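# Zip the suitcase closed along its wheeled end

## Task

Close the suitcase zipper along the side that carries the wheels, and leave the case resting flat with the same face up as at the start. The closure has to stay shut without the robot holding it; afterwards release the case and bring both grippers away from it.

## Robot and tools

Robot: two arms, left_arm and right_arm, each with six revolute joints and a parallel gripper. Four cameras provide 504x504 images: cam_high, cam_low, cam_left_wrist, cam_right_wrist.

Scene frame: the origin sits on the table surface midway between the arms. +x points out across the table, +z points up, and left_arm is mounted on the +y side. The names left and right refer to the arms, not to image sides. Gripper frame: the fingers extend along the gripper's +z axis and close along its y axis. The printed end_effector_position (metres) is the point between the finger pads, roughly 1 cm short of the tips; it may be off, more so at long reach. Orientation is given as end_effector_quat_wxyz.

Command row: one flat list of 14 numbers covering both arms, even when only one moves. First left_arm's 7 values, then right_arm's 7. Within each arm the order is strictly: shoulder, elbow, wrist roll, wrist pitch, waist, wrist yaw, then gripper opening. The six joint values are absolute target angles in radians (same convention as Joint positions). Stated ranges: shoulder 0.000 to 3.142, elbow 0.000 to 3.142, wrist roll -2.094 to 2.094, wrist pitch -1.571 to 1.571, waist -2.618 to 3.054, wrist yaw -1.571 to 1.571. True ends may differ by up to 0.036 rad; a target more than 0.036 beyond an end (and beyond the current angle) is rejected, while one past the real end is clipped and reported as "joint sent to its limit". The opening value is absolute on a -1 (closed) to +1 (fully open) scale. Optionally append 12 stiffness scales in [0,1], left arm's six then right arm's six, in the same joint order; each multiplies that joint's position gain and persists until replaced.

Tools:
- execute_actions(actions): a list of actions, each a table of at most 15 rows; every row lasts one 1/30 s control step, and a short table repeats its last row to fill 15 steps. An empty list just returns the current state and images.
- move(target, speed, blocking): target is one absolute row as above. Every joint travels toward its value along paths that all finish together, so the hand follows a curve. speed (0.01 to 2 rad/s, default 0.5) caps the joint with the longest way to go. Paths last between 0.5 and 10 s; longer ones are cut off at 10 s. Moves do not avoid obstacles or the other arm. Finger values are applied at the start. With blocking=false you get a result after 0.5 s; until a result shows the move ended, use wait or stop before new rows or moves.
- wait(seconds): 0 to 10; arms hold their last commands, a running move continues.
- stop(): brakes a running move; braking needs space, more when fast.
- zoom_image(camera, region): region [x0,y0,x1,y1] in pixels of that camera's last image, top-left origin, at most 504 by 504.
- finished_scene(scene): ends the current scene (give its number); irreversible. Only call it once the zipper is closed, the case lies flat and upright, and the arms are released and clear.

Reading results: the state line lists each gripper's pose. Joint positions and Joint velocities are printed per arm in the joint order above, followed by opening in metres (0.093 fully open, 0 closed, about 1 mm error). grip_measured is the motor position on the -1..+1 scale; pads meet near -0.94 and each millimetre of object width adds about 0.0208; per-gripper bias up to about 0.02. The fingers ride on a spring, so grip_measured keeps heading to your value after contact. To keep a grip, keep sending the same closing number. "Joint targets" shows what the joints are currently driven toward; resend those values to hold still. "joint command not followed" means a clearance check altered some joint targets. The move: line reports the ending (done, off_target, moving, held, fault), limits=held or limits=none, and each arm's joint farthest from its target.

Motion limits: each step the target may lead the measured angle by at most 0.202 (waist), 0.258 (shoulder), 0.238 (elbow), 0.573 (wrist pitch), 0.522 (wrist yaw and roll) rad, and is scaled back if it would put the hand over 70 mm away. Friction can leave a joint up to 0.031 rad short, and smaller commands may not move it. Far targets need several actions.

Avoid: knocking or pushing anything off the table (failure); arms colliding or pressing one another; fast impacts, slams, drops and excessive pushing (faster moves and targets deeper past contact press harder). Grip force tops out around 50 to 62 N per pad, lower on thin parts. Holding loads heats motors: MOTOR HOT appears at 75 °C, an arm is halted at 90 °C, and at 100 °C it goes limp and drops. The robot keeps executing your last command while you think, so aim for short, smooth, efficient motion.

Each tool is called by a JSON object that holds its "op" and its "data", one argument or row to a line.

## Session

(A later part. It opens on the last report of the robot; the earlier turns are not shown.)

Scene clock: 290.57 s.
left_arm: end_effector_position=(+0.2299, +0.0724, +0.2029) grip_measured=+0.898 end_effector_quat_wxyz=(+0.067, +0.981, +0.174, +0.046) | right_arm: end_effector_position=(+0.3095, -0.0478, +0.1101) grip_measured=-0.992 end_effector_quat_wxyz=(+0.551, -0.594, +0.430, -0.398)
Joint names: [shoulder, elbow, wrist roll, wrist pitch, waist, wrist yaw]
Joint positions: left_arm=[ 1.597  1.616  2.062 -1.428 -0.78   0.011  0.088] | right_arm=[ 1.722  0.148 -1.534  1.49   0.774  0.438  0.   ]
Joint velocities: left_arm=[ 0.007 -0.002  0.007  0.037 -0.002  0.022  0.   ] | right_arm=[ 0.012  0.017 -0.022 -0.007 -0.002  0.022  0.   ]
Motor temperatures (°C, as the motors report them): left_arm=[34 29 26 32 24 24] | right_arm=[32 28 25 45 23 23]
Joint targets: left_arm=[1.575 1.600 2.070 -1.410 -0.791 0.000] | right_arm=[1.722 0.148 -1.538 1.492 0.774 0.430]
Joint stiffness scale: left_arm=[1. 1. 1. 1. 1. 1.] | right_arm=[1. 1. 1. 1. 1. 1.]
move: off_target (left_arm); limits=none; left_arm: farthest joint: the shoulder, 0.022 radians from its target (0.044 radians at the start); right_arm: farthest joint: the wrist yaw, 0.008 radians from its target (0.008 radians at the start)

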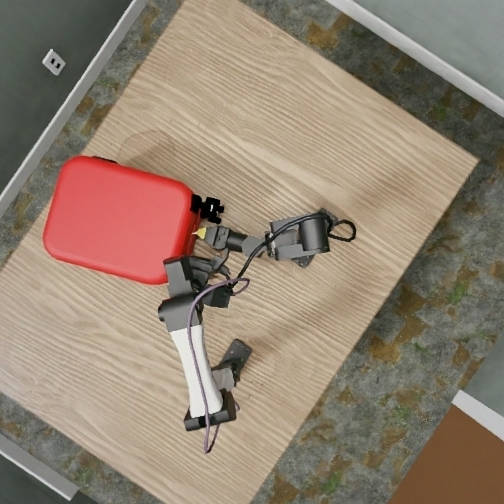

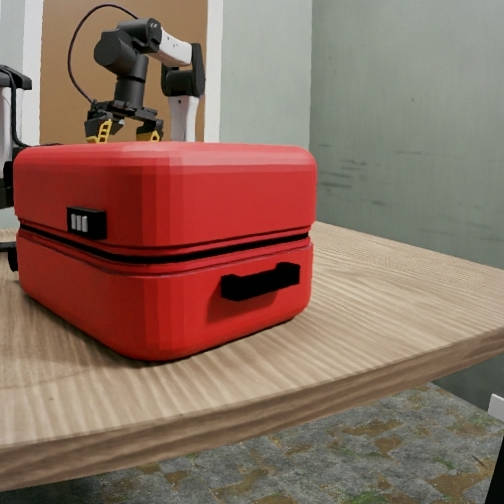

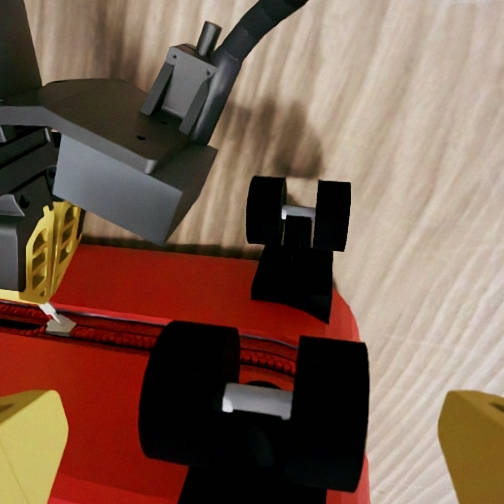

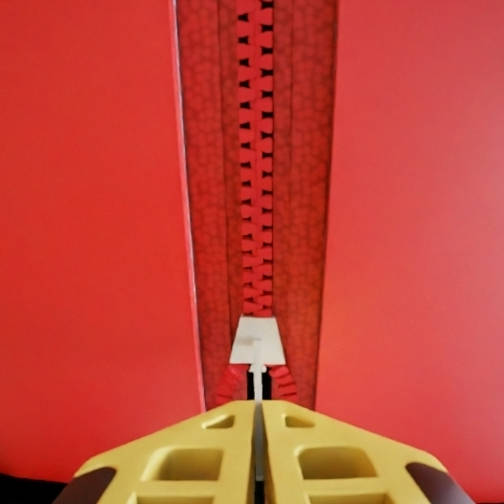

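{"op": "move", "data": {
  "target": [1.563,1.488,2.11,-1.325,-0.791,0,0.7,1.722,0.148,-1.538,1.492,0.774,0.43,-1],
  "speed": 0.2
}}

{"op": "execute_actions", "data": {
  "actions": [
    [[1.563,1.488,2.11,-1.325,-0.791,0,0.2,1.722,0.148,-1.538,1.492,0.774,0.43,-1]],
    [[1.563,1.488,2.11,-1.325,-0.785,0,-0.15,1.722,0.148,-1.538,1.492,0.774,0.43,-1]]
  ]
}}

Scene clock: 292.23 s.
left_arm: end_effector_position=(+0.2286, +0.0736, +0.1775) grip_measured=+0.702 end_effector_quat_wxyz=(+0.060, +0.984, +0.160, +0.042) | right_arm: end_effector_position=(+0.3095, -0.0478, +0.1101) grip_measured=-0.992 end_effector_quat_wxyz=(+0.551, -0.594, +0.430, -0.398)
Joint names: [shoulder, elbow, wrist roll, wrist pitch, waist, wrist yaw]
Joint positions: left_arm=[ 1.584  1.502  2.091 -1.343 -0.78   0.011  0.079] | right_arm=[ 1.722  0.148 -1.534  1.49   0.774  0.438  0.   ]
Joint velocities: left_arm=[-0.017 -0.002  0.007  0.037  0.002  0.007 -0.   ] | right_arm=[-0.007 -0.012  0.007 -0.022  0.012 -0.007  0.   ]
Motor temperatures (°C, as the motors report them): left_arm=[34 29 26 32 24 24] | right_arm=[32 28 25 45 23 23]
Joint targets: left_arm=[1.563 1.488 2.100 -1.325 -0.791 0.000] | right_arm=[1.722 0.148 -1.538 1.492 0.774 0.430]
Joint stiffness scale: left_arm=[1. 1. 1. 1. 1. 1.] | right_arm=[1. 1. 1. 1. 1. 1.]
joint sent to its limit (left arm) — the command would take the wrist roll past its upper limit, so that joint was sent only as far as its limit.
move: off_target (left_arm); limits=none; left_arm: farthest joint: the shoulder, 0.021 radians from its target (0.034 radians at the start); right_arm: farthest joint: the wrist yaw, 0.008 radians from its target (0.008 radians at the start)

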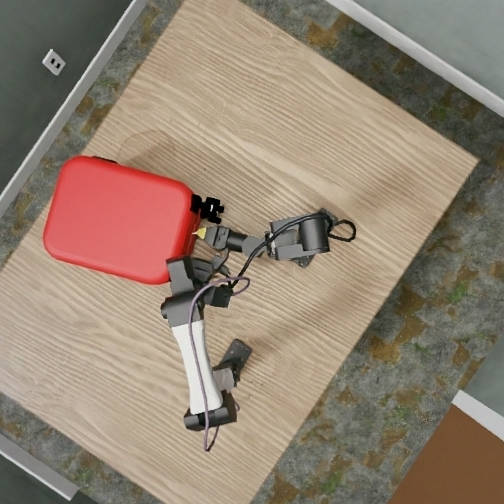

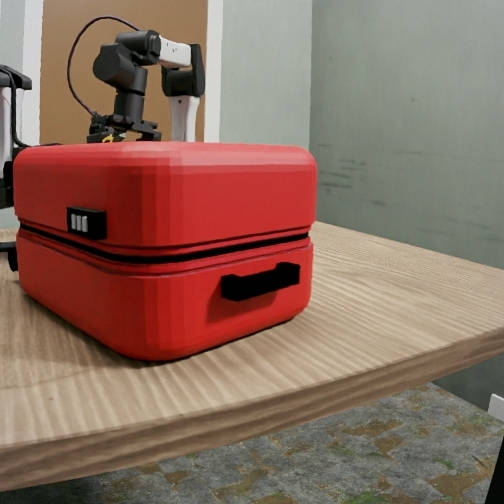

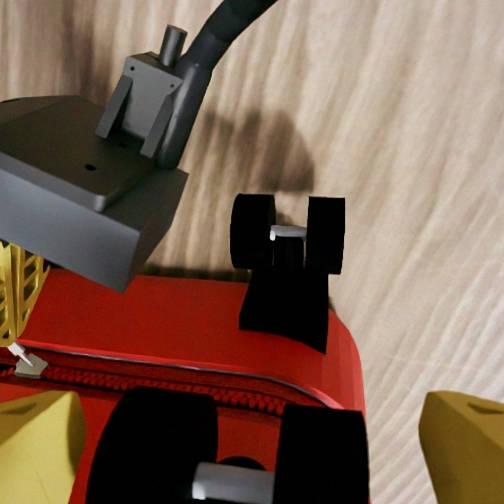

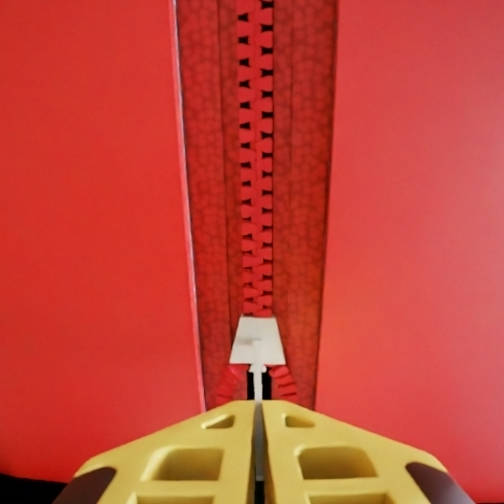

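Scene clock: 293.23 s.
left_arm: end_effector_position=(+0.2299, +0.0716, +0.1777) grip_measured=+0.005 end_effector_quat_wxyz=(+0.064, +0.984, +0.157, +0.045) | right_arm: end_effector_position=(+0.3093, -0.0472, +0.1101) grip_measured=-0.992 end_effector_quat_wxyz=(+0.552, -0.595, +0.429, -0.397)
Joint names: [shoulder, elbow, wrist roll, wrist pitch, waist, wrist yaw]
Joint positions: left_arm=[ 1.584  1.502  2.094 -1.332 -0.782  0.012  0.045] | right_arm=[ 1.722  0.148 -1.534  1.49   0.774  0.434  0.   ]
Joint velocities: left_arm=[ 0.007 -0.007  0.081 -0.007  0.007  0.007 -0.001] | right_arm=[ 0.002 -0.012 -0.066  0.051 -0.002  0.037  0.   ]
Motor temperatures (°C, as the motors report them): left_arm=[34 29 26 32 24 24] | right_arm=[32 28 25 45 23 23]
Joint targets: left_arm=[1.563 1.488 2.100 -1.325 -0.785 0.000] | right_arm=[1.722 0.148 -1.538 1.492 0.774 0.430]
Joint stiffness scale: left_arm=[1. 1. 1. 1. 1. 1.] | right_arm=[1. 1. 1. 1. 1. 1.]
joint sent to its limit (left arm) — the command would take the wrist roll past its upper limit, so that joint was sent only as far as its limit.

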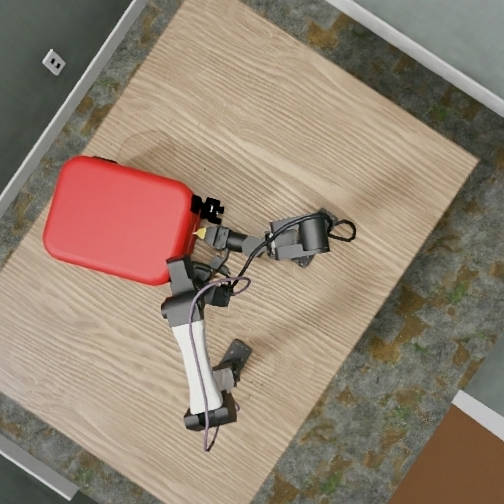

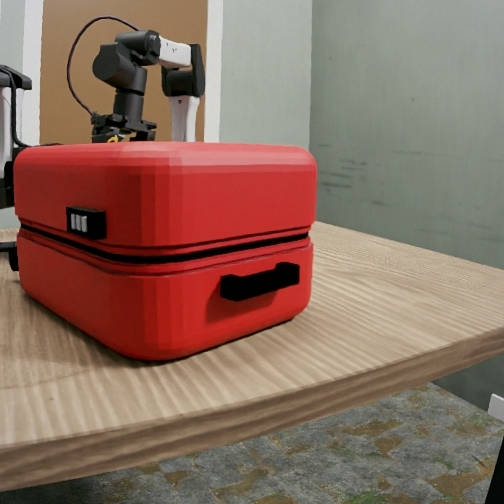

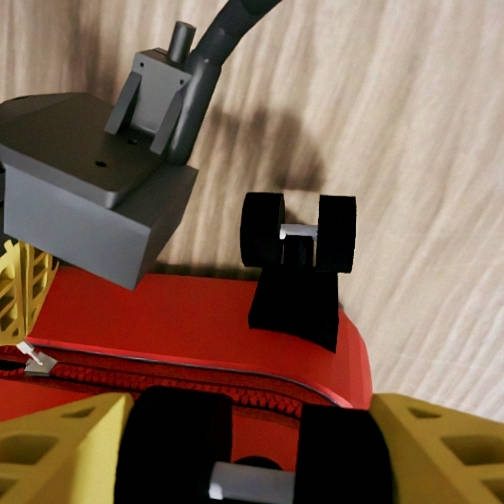

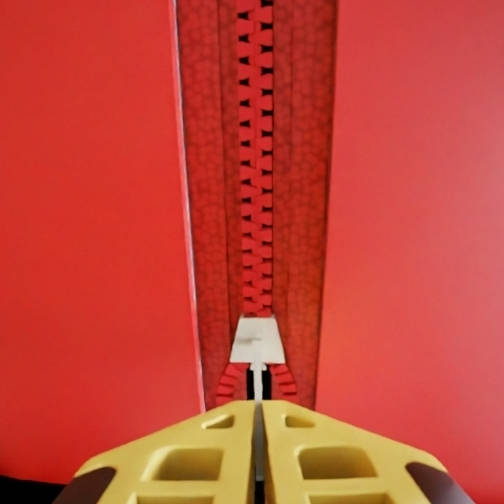

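{"op": "execute_actions", "data": {
  "actions": [
    [[1.575,1.488,2.10,-1.38,-0.775,-0.02,-0.2,1.712,0.135,-1.538,1.495,0.755,0.48,-1]],
    [[1.575,1.485,2.10,-1.42,-0.77,-0.04,-0.2,1.705,0.128,-1.538,1.495,0.74,0.52,-1]],
    [[1.575,1.48,2.10,-1.45,-0.765,-0.05,-0.2,1.70,0.125,-1.538,1.495,0.728,0.545,-1]]
  ]
}}

Scene clock: 295.03 s.
left_arm: end_effector_position=(+0.2296, +0.0725, +0.1776) grip_measured=+0.005 end_effector_quat_wxyz=(+0.062, +0.985, +0.157, +0.045) | right_arm: end_effector_position=(+0.3110, -0.0500, +0.1100) grip_measured=-0.992 end_effector_quat_wxyz=(+0.549, -0.593, +0.432, -0.399)
Joint names: [shoulder, elbow, wrist roll, wrist pitch, waist, wrist yaw]
Joint positions: left_arm=[ 1.584  1.502  2.094 -1.336 -0.782  0.009  0.045] | right_arm=[ 1.722  0.148 -1.534  1.489  0.765  0.436  0.   ]
Joint velocities: left_arm=[-0.007 -0.002 -0.051  0.007 -0.002  0.007 -0.   ] | right_arm=[ 0.012 -0.002  0.037  0.081  0.012 -0.051  0.   ]
Motor temperatures (°C, as the motors report them): left_arm=[34 29 26 32 24 24] | right_arm=[32 28 25 45 23 23]
Joint targets: left_arm=[1.575 1.480 2.100 -1.450 -0.765 -0.050] | right_arm=[1.700 0.125 -1.538 1.495 0.728 0.545]
Joint stiffness scale: left_arm=[1. 1. 1. 1. 1. 1.] | right_arm=[1. 1. 1. 1. 1. 1.]

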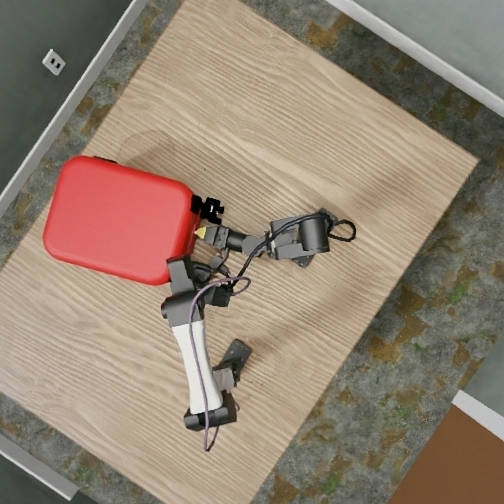

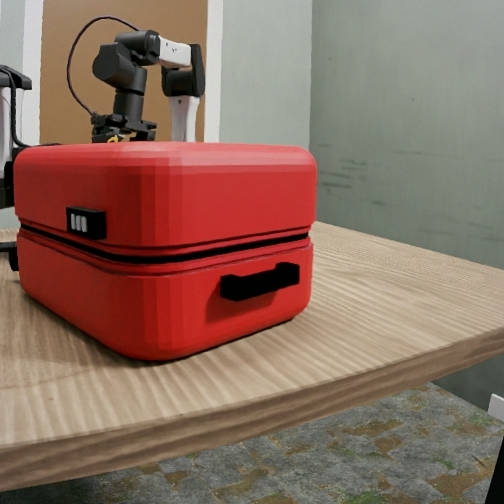

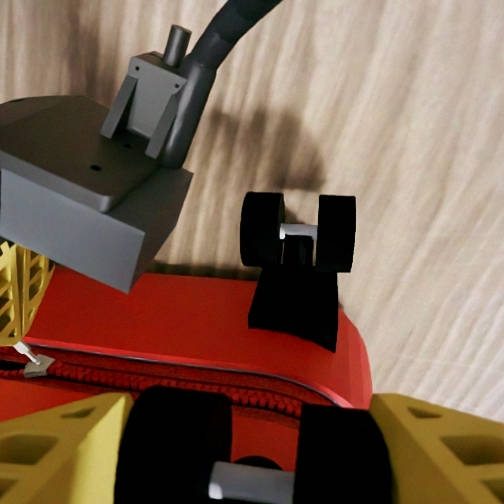

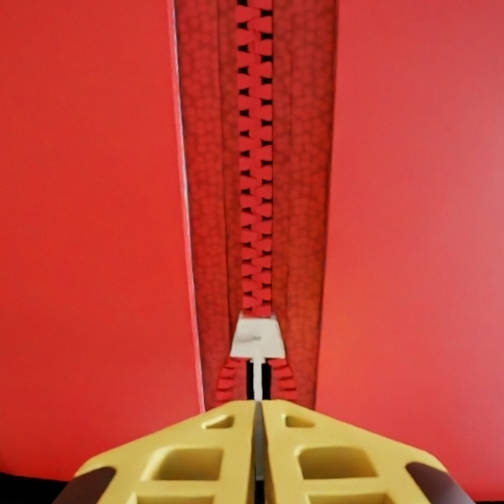

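Case holds now. Increase force.

{"op": "execute_actions", "data": {
  "actions": [
    [[1.575,1.478,2.10,-1.48,-0.762,-0.06,-0.2,1.70,0.125,-1.538,1.495,0.718,0.58,-1]],
    [[1.575,1.475,2.10,-1.50,-0.76,-0.07,-0.2,1.70,0.125,-1.538,1.495,0.708,0.61,-1]]
  ]
}}

Scene clock: 296.17 s.
left_arm: end_effector_position=(+0.2295, +0.0731, +0.1775) grip_measured=+0.005 end_effector_quat_wxyz=(+0.061, +0.985, +0.157, +0.045) | right_arm: end_effector_position=(+0.3150, -0.0590, +0.1102) grip_measured=-0.992 end_effector_quat_wxyz=(+0.541, -0.584, +0.444, -0.412)
Joint names: [shoulder, elbow, wrist roll, wrist pitch, waist, wrist yaw]
Joint positions: left_arm=[ 1.584  1.502  2.095 -1.338 -0.782  0.007  0.045] | right_arm=[ 1.722  0.148 -1.534  1.489  0.75   0.462  0.   ]
Joint velocities: left_arm=[-0.002  0.007 -0.007 -0.007  0.007 -0.037 -0.   ] | right_arm=[-0.002 -0.007 -0.022  0.037 -0.012 -0.022  0.   ]
Motor temperatures (°C, as the motors report them): left_arm=[35 29 26 32 24 24] | right_arm=[32 28 25 45 23 23]
Joint targets: left_arm=[1.575 1.475 2.100 -1.500 -0.760 -0.070] | right_arm=[1.700 0.125 -1.538 1.495 0.708 0.610]
Joint stiffness scale: left_arm=[1. 1. 1. 1. 1. 1.] | right_arm=[1. 1. 1. 1. 1. 1.]

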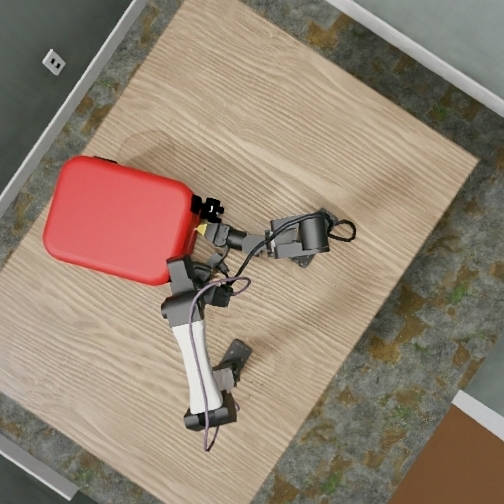

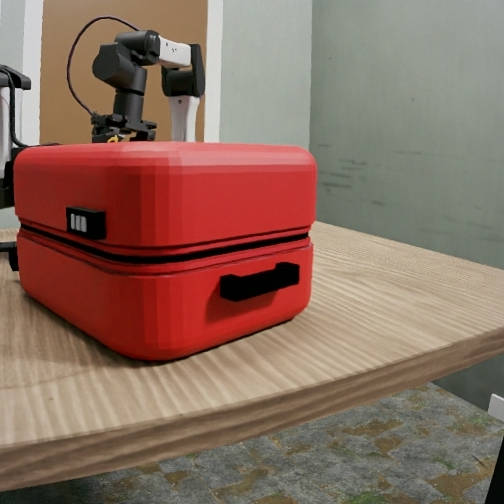

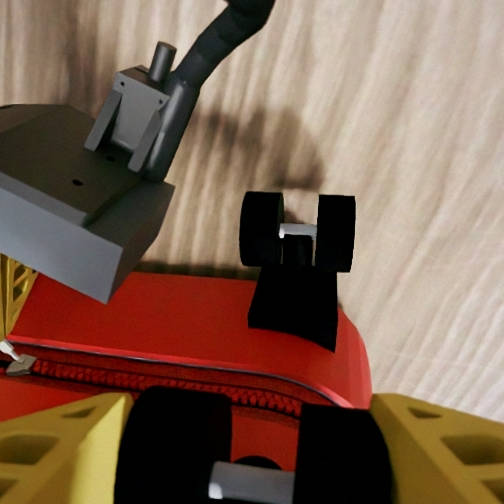

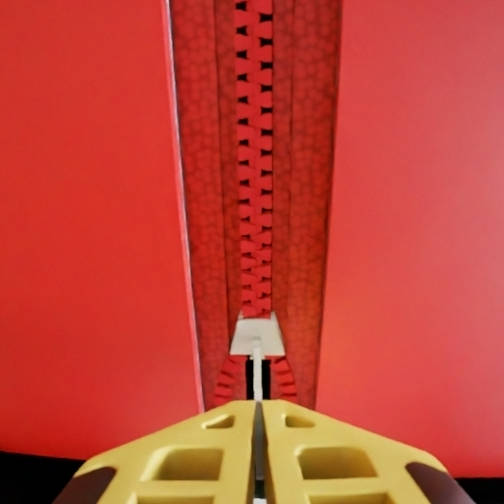

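{"op": "execute_actions", "data": {
  "actions": [
    [[1.575,1.475,2.10,-1.50,-0.76,-0.07,-0.2,1.695,0.118,-1.54,1.497,0.675,0.565,-1]],
    [[1.575,1.475,2.10,-1.50,-0.76,-0.07,-0.2,1.688,0.11,-1.542,1.497,0.642,0.522,-1]],
    [[1.575,1.475,2.10,-1.50,-0.76,-0.07,-0.2,1.681,0.102,-1.544,1.497,0.608,0.48,-1]],
    [[1.575,1.475,2.10,-1.50,-0.76,-0.07,-0.2,1.674,0.094,-1.546,1.497,0.575,0.435,-1]]
  ]
}}

{"op": "zoom_image", "data": {
  "camera": "cam_high",
  "region": [160, 170, 260, 270]
}}

Scene clock: 298.60 s.
left_arm: end_effector_position=(+0.2295, +0.0732, +0.1775) grip_measured=+0.005 end_effector_quat_wxyz=(+0.060, +0.985, +0.157, +0.045) | right_arm: end_effector_position=(+0.3244, -0.0840, +0.1099) grip_measured=-0.992 end_effector_quat_wxyz=(+0.540, -0.585, +0.446, -0.409)
Joint names: [shoulder, elbow, wrist roll, wrist pitch, waist, wrist yaw]
Joint positions: left_arm=[ 1.584  1.502  2.096 -1.338 -0.782  0.006  0.045] | right_arm=[ 1.693  0.117 -1.539  1.489  0.614  0.326  0.   ]
Joint velocities: left_arm=[-0.022  0.017  0.022  0.007  0.007 -0.007 -0.   ] | right_arm=[-0.022 -0.017  0.037  0.022 -0.007  0.051  0.   ]
Motor temperatures (°C, as the motors report them): left_arm=[35 29 26 32 24 24] | right_arm=[32 28 25 45 23 23]
Joint targets: left_arm=[1.575 1.475 2.100 -1.500 -0.760 -0.070] | right_arm=[1.674 0.094 -1.546 1.497 0.575 0.435]
Joint stiffness scale: left_arm=[1. 1. 1. 1. 1. 1.] | right_arm=[1. 1. 1. 1. 1. 1.]

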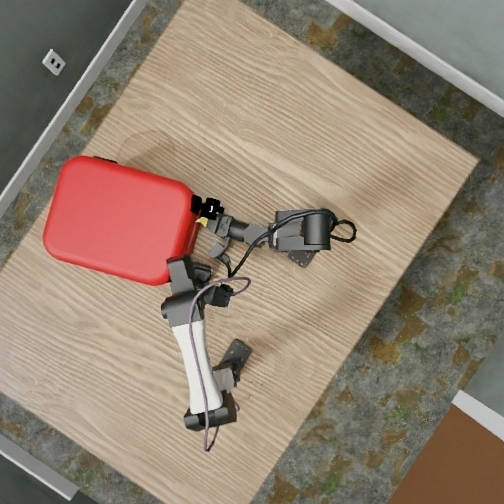

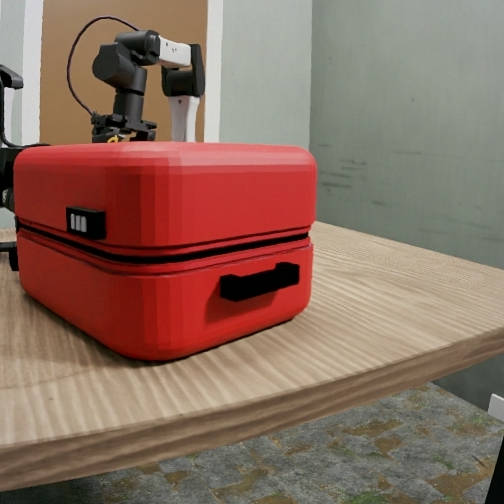

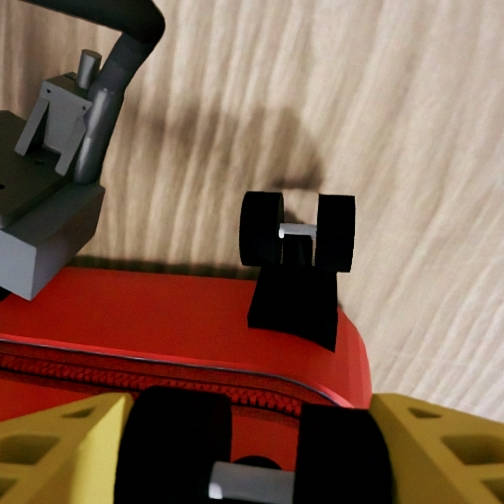

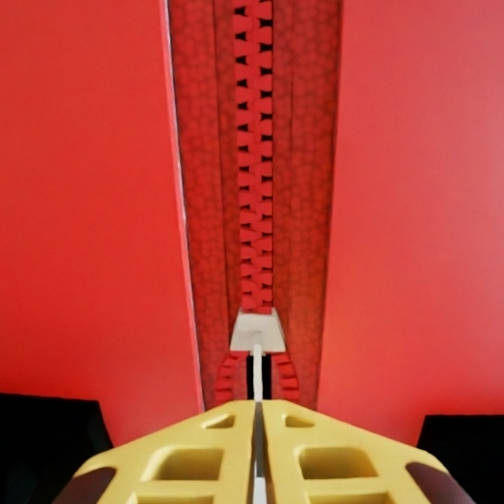

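Region (160, 170, 260, 270) of cam_high's 504x504 image, scaled by 5.040, with more detail than that image has.

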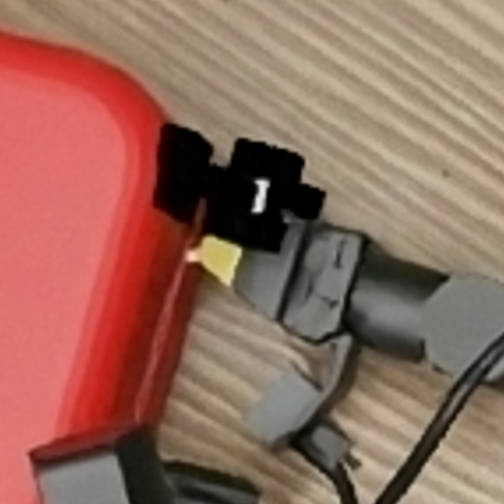

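{"op": "execute_actions", "data": {
  "actions": [
    [[1.575,1.475,2.10,-1.48,-0.76,-0.06,-0.2,1.669,0.089,-1.552,1.497,0.532,0.38,-1]],
    [[1.575,1.475,2.10,-1.48,-0.76,-0.06,-0.2,1.664,0.084,-1.558,1.497,0.489,0.32,-1]],
    [[1.575,1.475,2.10,-1.48,-0.76,-0.06,-0.2,1.66,0.079,-1.564,1.497,0.446,0.26,-1]],
    [[1.575,1.475,2.10,-1.48,-0.76,-0.06,-0.2,1.656,0.075,-1.57,1.497,0.403,0.20,-1]]
  ]
}}

{"op": "zoom_image", "data": {
  "camera": "cam_high",
  "region": [160, 160, 260, 260]
}}

Scene clock: 301.17 s.
left_arm: end_effector_position=(+0.2295, +0.0732, +0.1775) grip_measured=+0.005 end_effector_quat_wxyz=(+0.060, +0.985, +0.156, +0.045) | right_arm: end_effector_position=(+0.3327, -0.1058, +0.1099) grip_measured=-0.992 end_effector_quat_wxyz=(-0.549, +0.598, -0.430, +0.395)
Joint names: [shoulder, elbow, wrist roll, wrist pitch, waist, wrist yaw]
Joint positions: left_arm=[ 1.584  1.502  2.096 -1.338 -0.782  0.006  0.045] | right_arm=[ 1.675  0.097 -1.563  1.493  0.44   0.101  0.   ]
Joint velocities: left_arm=[-0.002 -0.012 -0.051 -0.037 -0.002 -0.095  0.   ] | right_arm=[-0.022 -0.012  0.022 -0.007 -0.007 -0.081  0.   ]
Motor temperatures (°C, as the motors report them): left_arm=[35 29 26 32 24 24] | right_arm=[32 27 25 46 23 23]
Joint targets: left_arm=[1.575 1.475 2.100 -1.480 -0.760 -0.060] | right_arm=[1.656 0.075 -1.570 1.497 0.403 0.200]
Joint stiffness scale: left_arm=[1. 1. 1. 1. 1. 1.] | right_arm=[1. 1. 1. 1. 1. 1.]

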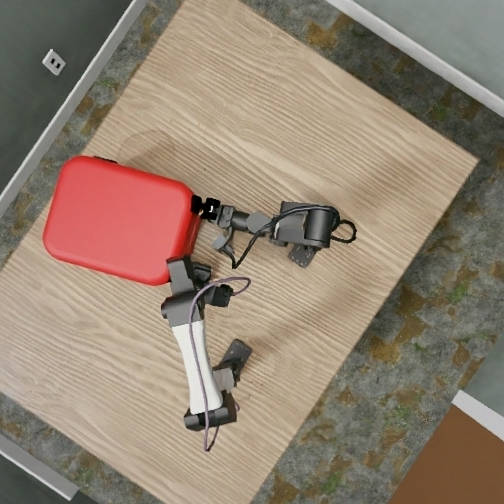

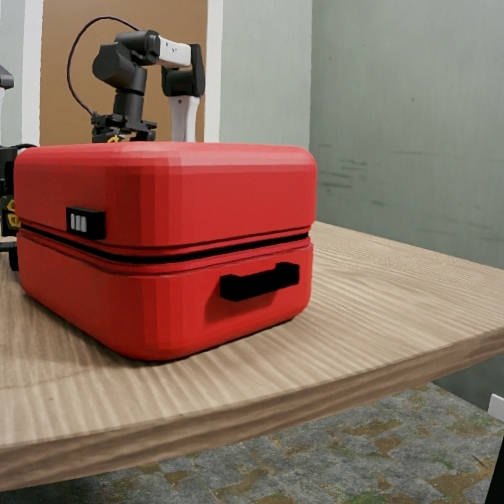

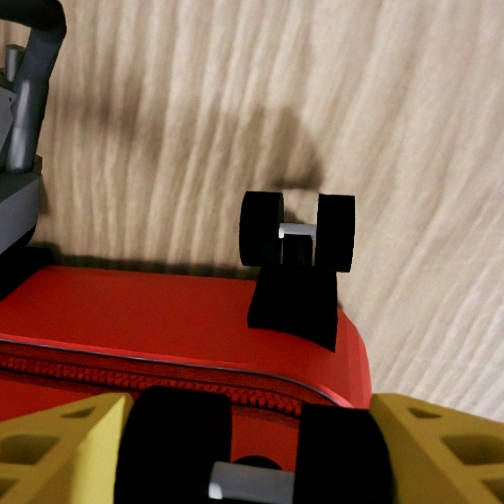

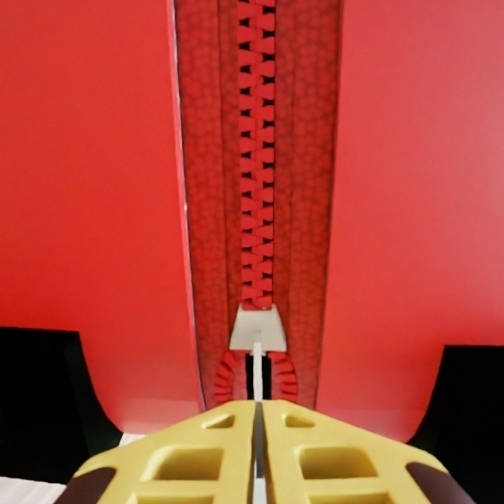

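Region (160, 160, 260, 260) of cam_high's 504x504 image, scaled by 5.040, with more detail than that image has.

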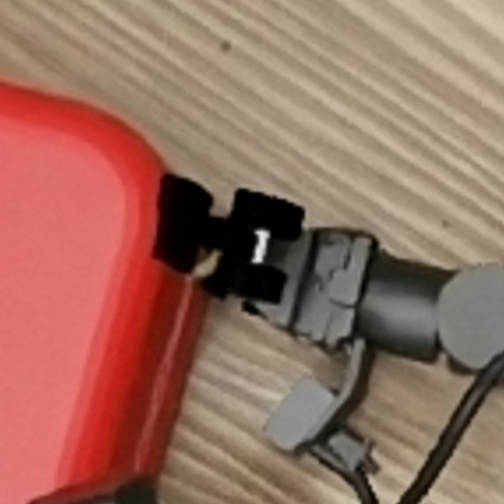

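{"op": "execute_actions", "data": {
  "actions": [
    [[1.575,1.475,2.10,-1.47,-0.76,-0.06,-0.2,1.675,0.095,-1.575,1.495,0.358,0.124,-1]],
    [[1.575,1.475,2.10,-1.47,-0.76,-0.06,-0.2,1.685,0.108,-1.58,1.495,0.313,0.047,-1]],
    [[1.575,1.475,2.10,-1.47,-0.76,-0.06,-0.2,1.693,0.118,-1.588,1.495,0.268,-0.03,-1]],
    [[1.575,1.475,2.10,-1.47,-0.76,-0.06,-0.2,1.701,0.127,-1.595,1.493,0.223,-0.107,-1]],
    [[1.575,1.475,2.10,-1.47,-0.76,-0.06,-0.2,1.711,0.138,-1.602,1.491,0.178,-0.183,-1]],
    [[1.575,1.475,2.10,-1.47,-0.76,-0.06,-0.2,1.723,0.152,-1.61,1.489,0.133,-0.26,-1]]
  ]
}}

{"op": "zoom_image", "data": {
  "camera": "cam_high",
  "region": [160, 150, 270, 260]
}}

Scene clock: 305.60 s.
left_arm: end_effector_position=(+0.2295, +0.0734, +0.1774) grip_measured=+0.005 end_effector_quat_wxyz=(+0.060, +0.985, +0.156, +0.045) | right_arm: end_effector_position=(+0.3445, -0.1257, +0.1098) grip_measured=-0.992 end_effector_quat_wxyz=(-0.581, +0.631, -0.377, +0.350)
Joint names: [shoulder, elbow, wrist roll, wrist pitch, waist, wrist yaw]
Joint positions: left_arm=[ 1.584  1.502  2.097 -1.339 -0.782  0.005  0.045] | right_arm=[ 1.708  0.131 -1.602  1.49   0.167 -0.338  0.   ]
Joint velocities: left_arm=[ 0.007 -0.007  0.007 -0.066 -0.007 -0.037 -0.   ] | right_arm=[-0.002  0.012 -0.051  0.037 -0.007 -0.051  0.   ]
Motor temperatures (°C, as the motors report them): left_arm=[35 29 26 32 24 24] | right_arm=[32 28 25 46 23 24]
Joint targets: left_arm=[1.575 1.475 2.100 -1.470 -0.760 -0.060] | right_arm=[1.723 0.152 -1.610 1.489 0.133 -0.260]
Joint stiffness scale: left_arm=[1. 1. 1. 1. 1. 1.] | right_arm=[1. 1. 1. 1. 1. 1.]

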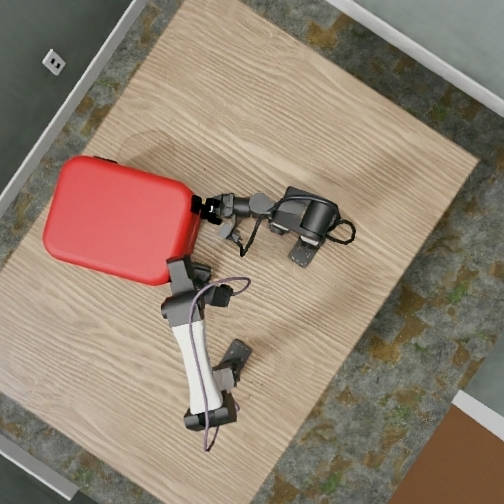

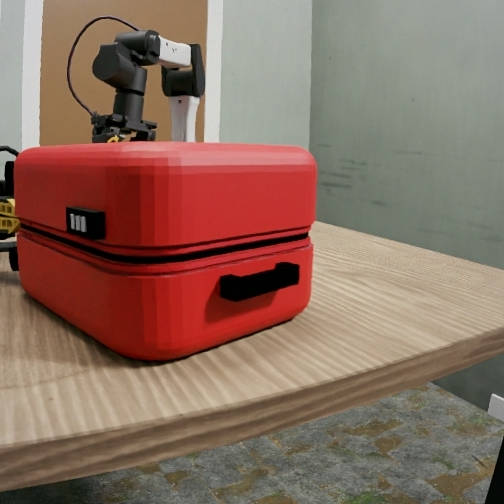

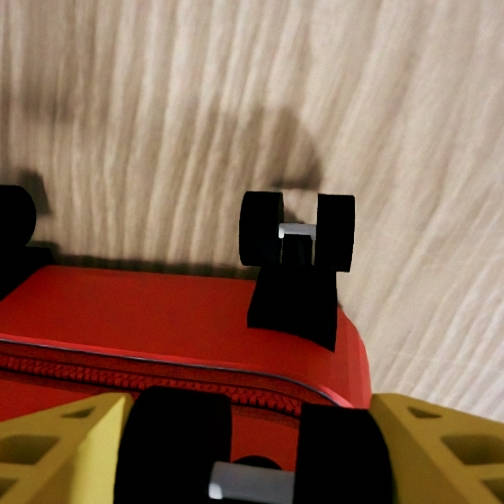

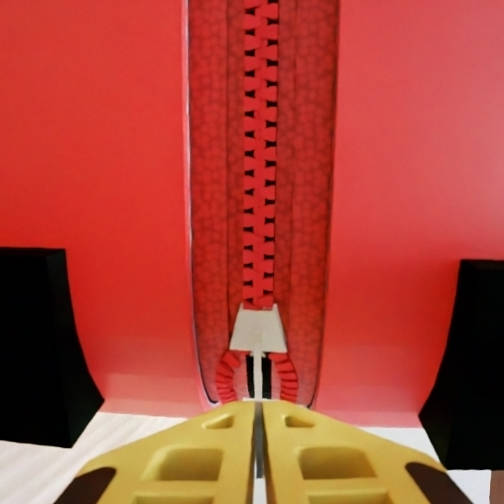

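Region (160, 150, 270, 260) of cam_high's 504x504 image, scaled by 4.582, with more detail than that image has.

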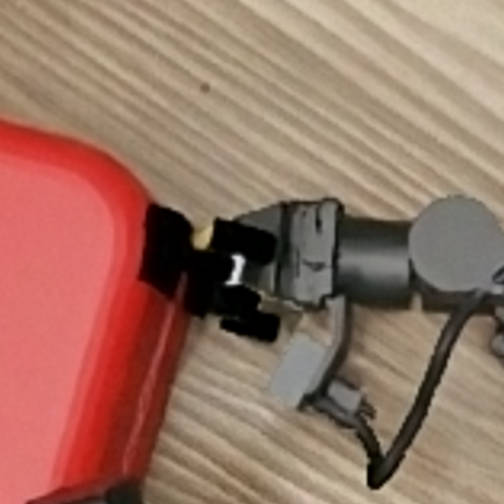

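{"op": "execute_actions", "data": {
  "actions": [
    [[1.575,1.475,2.10,-1.46,-0.76,-0.055,-0.2,1.740,0.178,-1.616,1.48,0.093,-0.338,-1]],
    [[1.575,1.475,2.10,-1.46,-0.76,-0.055,-0.2,1.757,0.201,-1.621,1.475,0.052,-0.418,-1]],
    [[1.575,1.475,2.10,-1.46,-0.76,-0.055,-0.2,1.776,0.227,-1.626,1.468,0.011,-0.50,-1]],
    [[1.575,1.475,2.10,-1.46,-0.76,-0.055,-0.2,1.797,0.255,-1.631,1.46,-0.029,-0.58,-1]]
  ]
}}

{"op": "zoom_image", "data": {
  "camera": "cam_high",
  "region": [160, 150, 270, 260]
}}

Scene clock: 308.43 s.
left_arm: end_effector_position=(+0.2296, +0.0735, +0.1774) grip_measured=+0.005 end_effector_quat_wxyz=(+0.060, +0.985, +0.156, +0.045) | right_arm: end_effector_position=(+0.3543, -0.1314, +0.1097) grip_measured=-0.992 end_effector_quat_wxyz=(+0.614, -0.657, +0.320, -0.297)
Joint names: [shoulder, elbow, wrist roll, wrist pitch, waist, wrist yaw]
Joint positions: left_arm=[ 1.584  1.502  2.097 -1.339 -0.782  0.005  0.045] | right_arm=[ 1.78   0.224 -1.623  1.468  0.005 -0.675  0.   ]
Joint velocities: left_arm=[-0.012 -0.022  0.037 -0.037  0.002  0.022 -0.   ] | right_arm=[-0.012 -0.002 -0.022  0.007 -0.012 -0.037  0.   ]
Motor temperatures (°C, as the motors report them): left_arm=[35 29 26 32 24 24] | right_arm=[32 28 25 46 23 24]
Joint targets: left_arm=[1.575 1.475 2.100 -1.460 -0.760 -0.055] | right_arm=[1.797 0.255 -1.631 1.460 -0.029 -0.580]
Joint stiffness scale: left_arm=[1. 1. 1. 1. 1. 1.] | right_arm=[1. 1. 1. 1. 1. 1.]

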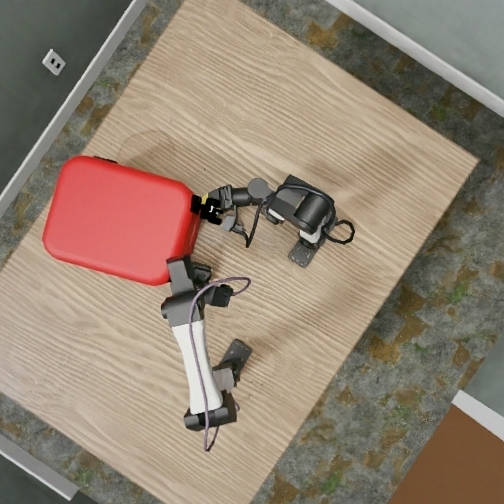

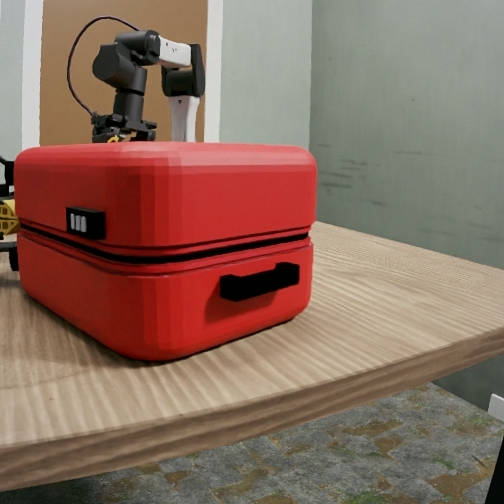

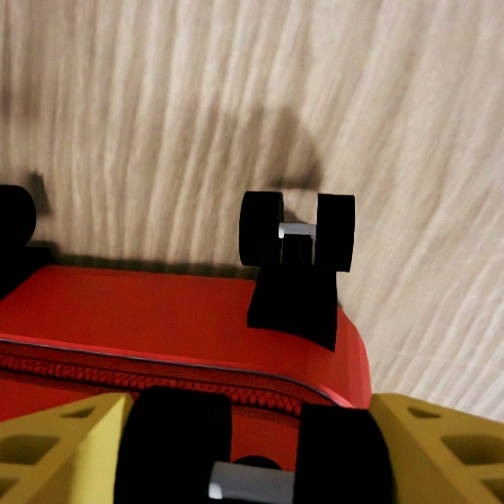

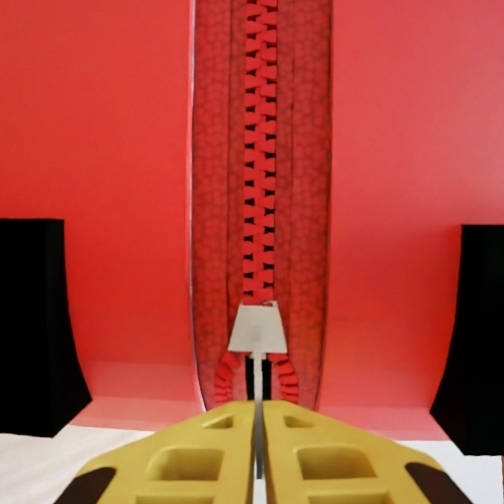

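Region (160, 150, 270, 260) of cam_high's 504x504 image, scaled by 4.582, with more detail than that image has.

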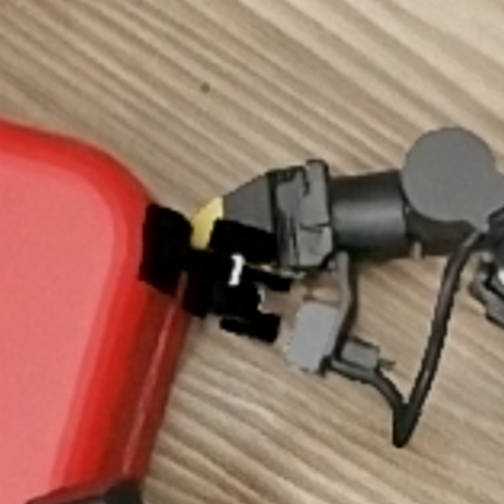

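{"op": "execute_actions", "data": {
  "actions": [
    [[1.575,1.475,2.10,-1.45,-0.76,-0.05,-0.2,1.815,0.281,-1.635,1.45,-0.06,-0.635,-1]],
    [[1.575,1.475,2.10,-1.45,-0.76,-0.05,-0.2,1.836,0.312,-1.639,1.44,-0.088,-0.70,-1]],
    [[1.575,1.475,2.10,-1.45,-0.76,-0.05,-0.2,1.859,0.346,-1.643,1.43,-0.114,-0.765,-1]],
    [[1.575,1.475,2.10,-1.45,-0.76,-0.05,-0.2,1.883,0.383,-1.647,1.42,-0.139,-0.83,-1]]
  ]
}}

{"op": "zoom_image", "data": {
  "camera": "cam_high",
  "region": [160, 150, 270, 260]
}}

Scene clock: 310.80 s.
left_arm: end_effector_position=(+0.2311, +0.0730, +0.1777) grip_measured=+0.005 end_effector_quat_wxyz=(+0.061, +0.985, +0.156, +0.049) | right_arm: end_effector_position=(+0.3636, -0.1350, +0.1096) grip_measured=-0.992 end_effector_quat_wxyz=(+0.644, -0.677, +0.259, -0.244)
Joint names: [shoulder, elbow, wrist roll, wrist pitch, waist, wrist yaw]
Joint positions: left_arm=[ 1.584  1.502  2.097 -1.332 -0.782  0.001  0.045] | right_arm=[ 1.865  0.347 -1.639  1.43  -0.098 -0.955  0.   ]
Joint velocities: left_arm=[-0.002 -0.007 -0.007 -0.037  0.022 -0.007  0.001] | right_arm=[ 0.022  0.002 -0.066 -0.051 -0.007  0.007  0.   ]
Motor temperatures (°C, as the motors report them): left_arm=[35 29 26 32 24 24] | right_arm=[32 28 25 45 23 24]
Joint targets: left_arm=[1.575 1.475 2.100 -1.450 -0.760 -0.050] | right_arm=[1.883 0.383 -1.647 1.420 -0.139 -0.830]
Joint stiffness scale: left_arm=[1. 1. 1. 1. 1. 1.] | right_arm=[1. 1. 1. 1. 1. 1.]

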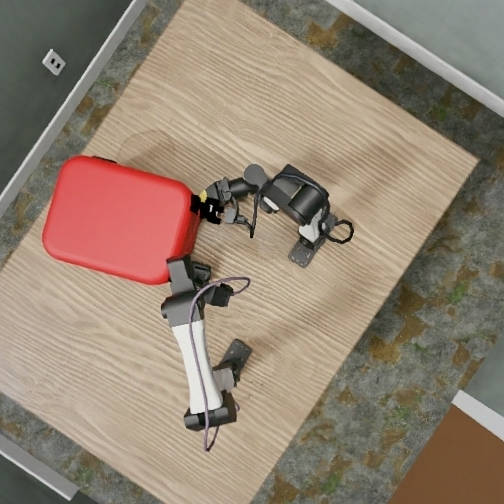

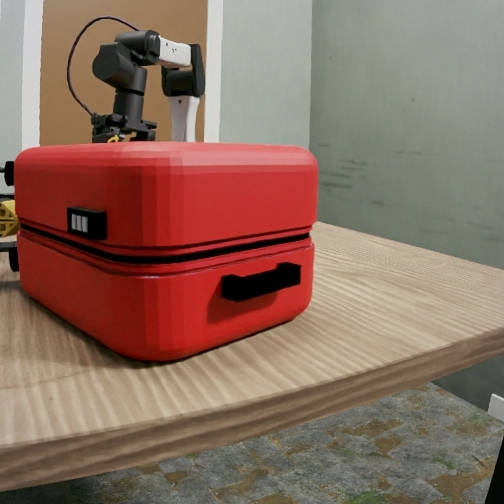

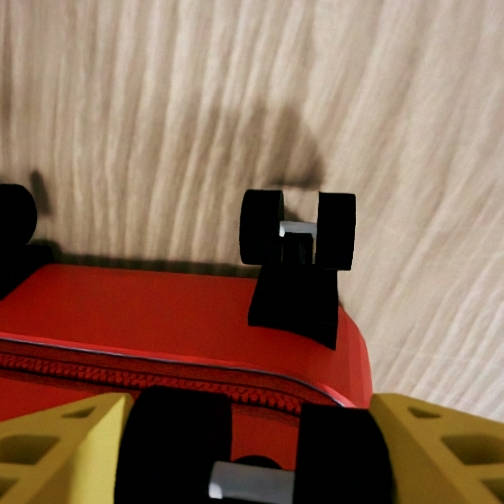

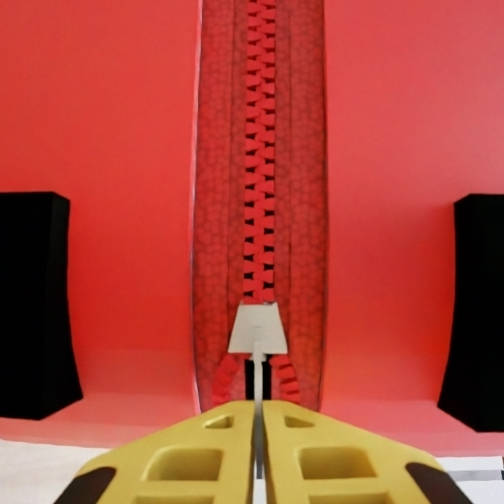

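Region (160, 150, 270, 260) of cam_high's 504x504 image, scaled by 4.582, with more detail than that image has.

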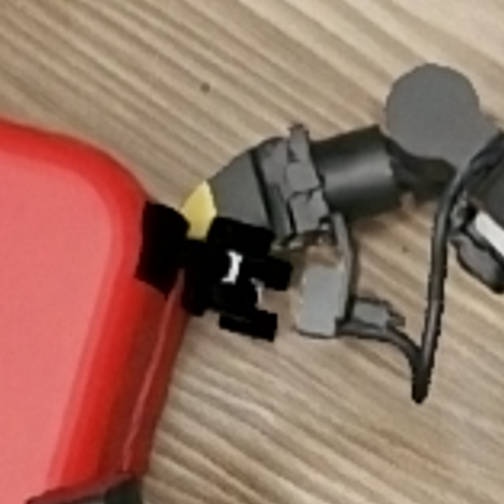

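{"op": "execute_actions", "data": {
  "actions": []
}}

Scene clock: 313.87 s.
left_arm: end_effector_position=(+0.2311, +0.0730, +0.1777) grip_measured=+0.005 end_effector_quat_wxyz=(+0.061, +0.985, +0.156, +0.049) | right_arm: end_effector_position=(+0.3636, -0.1349, +0.1096) grip_measured=-0.992 end_effector_quat_wxyz=(+0.644, -0.677, +0.259, -0.244)
Joint names: [shoulder, elbow, wrist roll, wrist pitch, waist, wrist yaw]
Joint positions: left_arm=[ 1.584  1.502  2.097 -1.332 -0.782  0.001  0.045] | right_arm=[ 1.865  0.347 -1.639  1.43  -0.098 -0.955  0.   ]
Joint velocities: left_arm=[-0.002 -0.007 -0.007  0.051 -0.017 -0.007 -0.001] | right_arm=[-0.012 -0.022  0.139 -0.022 -0.002 -0.022  0.   ]
Motor temperatures (°C, as the motors report them): left_arm=[35 29 26 32 24 24] | right_arm=[31 28 25 45 23 24]
Joint targets: left_arm=[1.575 1.475 2.100 -1.450 -0.760 -0.050] | right_arm=[1.883 0.383 -1.647 1.420 -0.139 -0.830]
Joint stiffness scale: left_arm=[1. 1. 1. 1. 1. 1.] | right_arm=[1. 1. 1. 1. 1. 1.]

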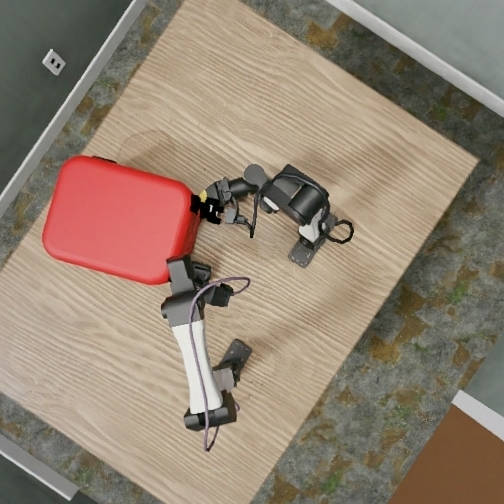

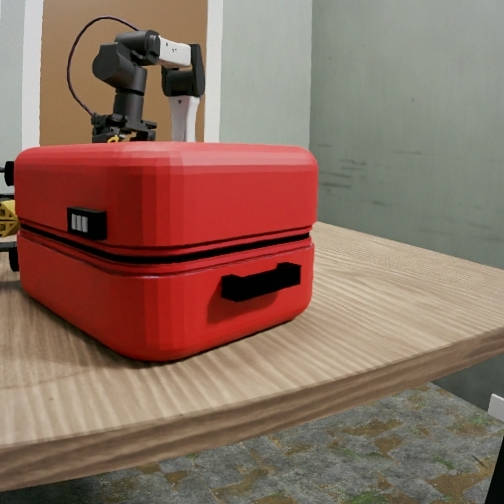

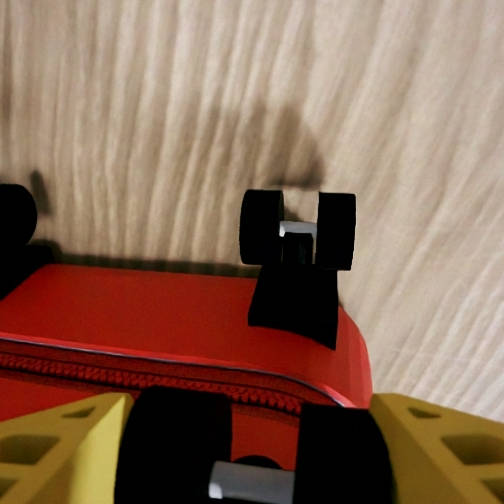

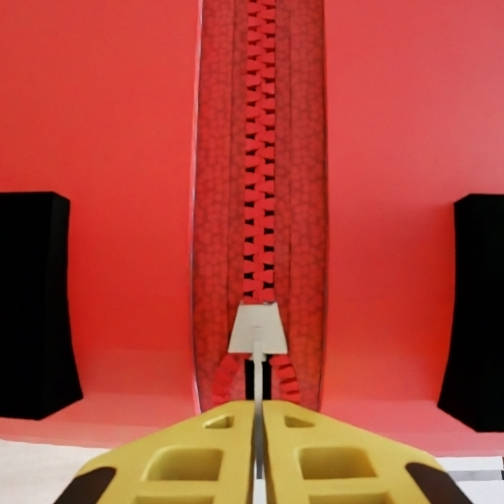

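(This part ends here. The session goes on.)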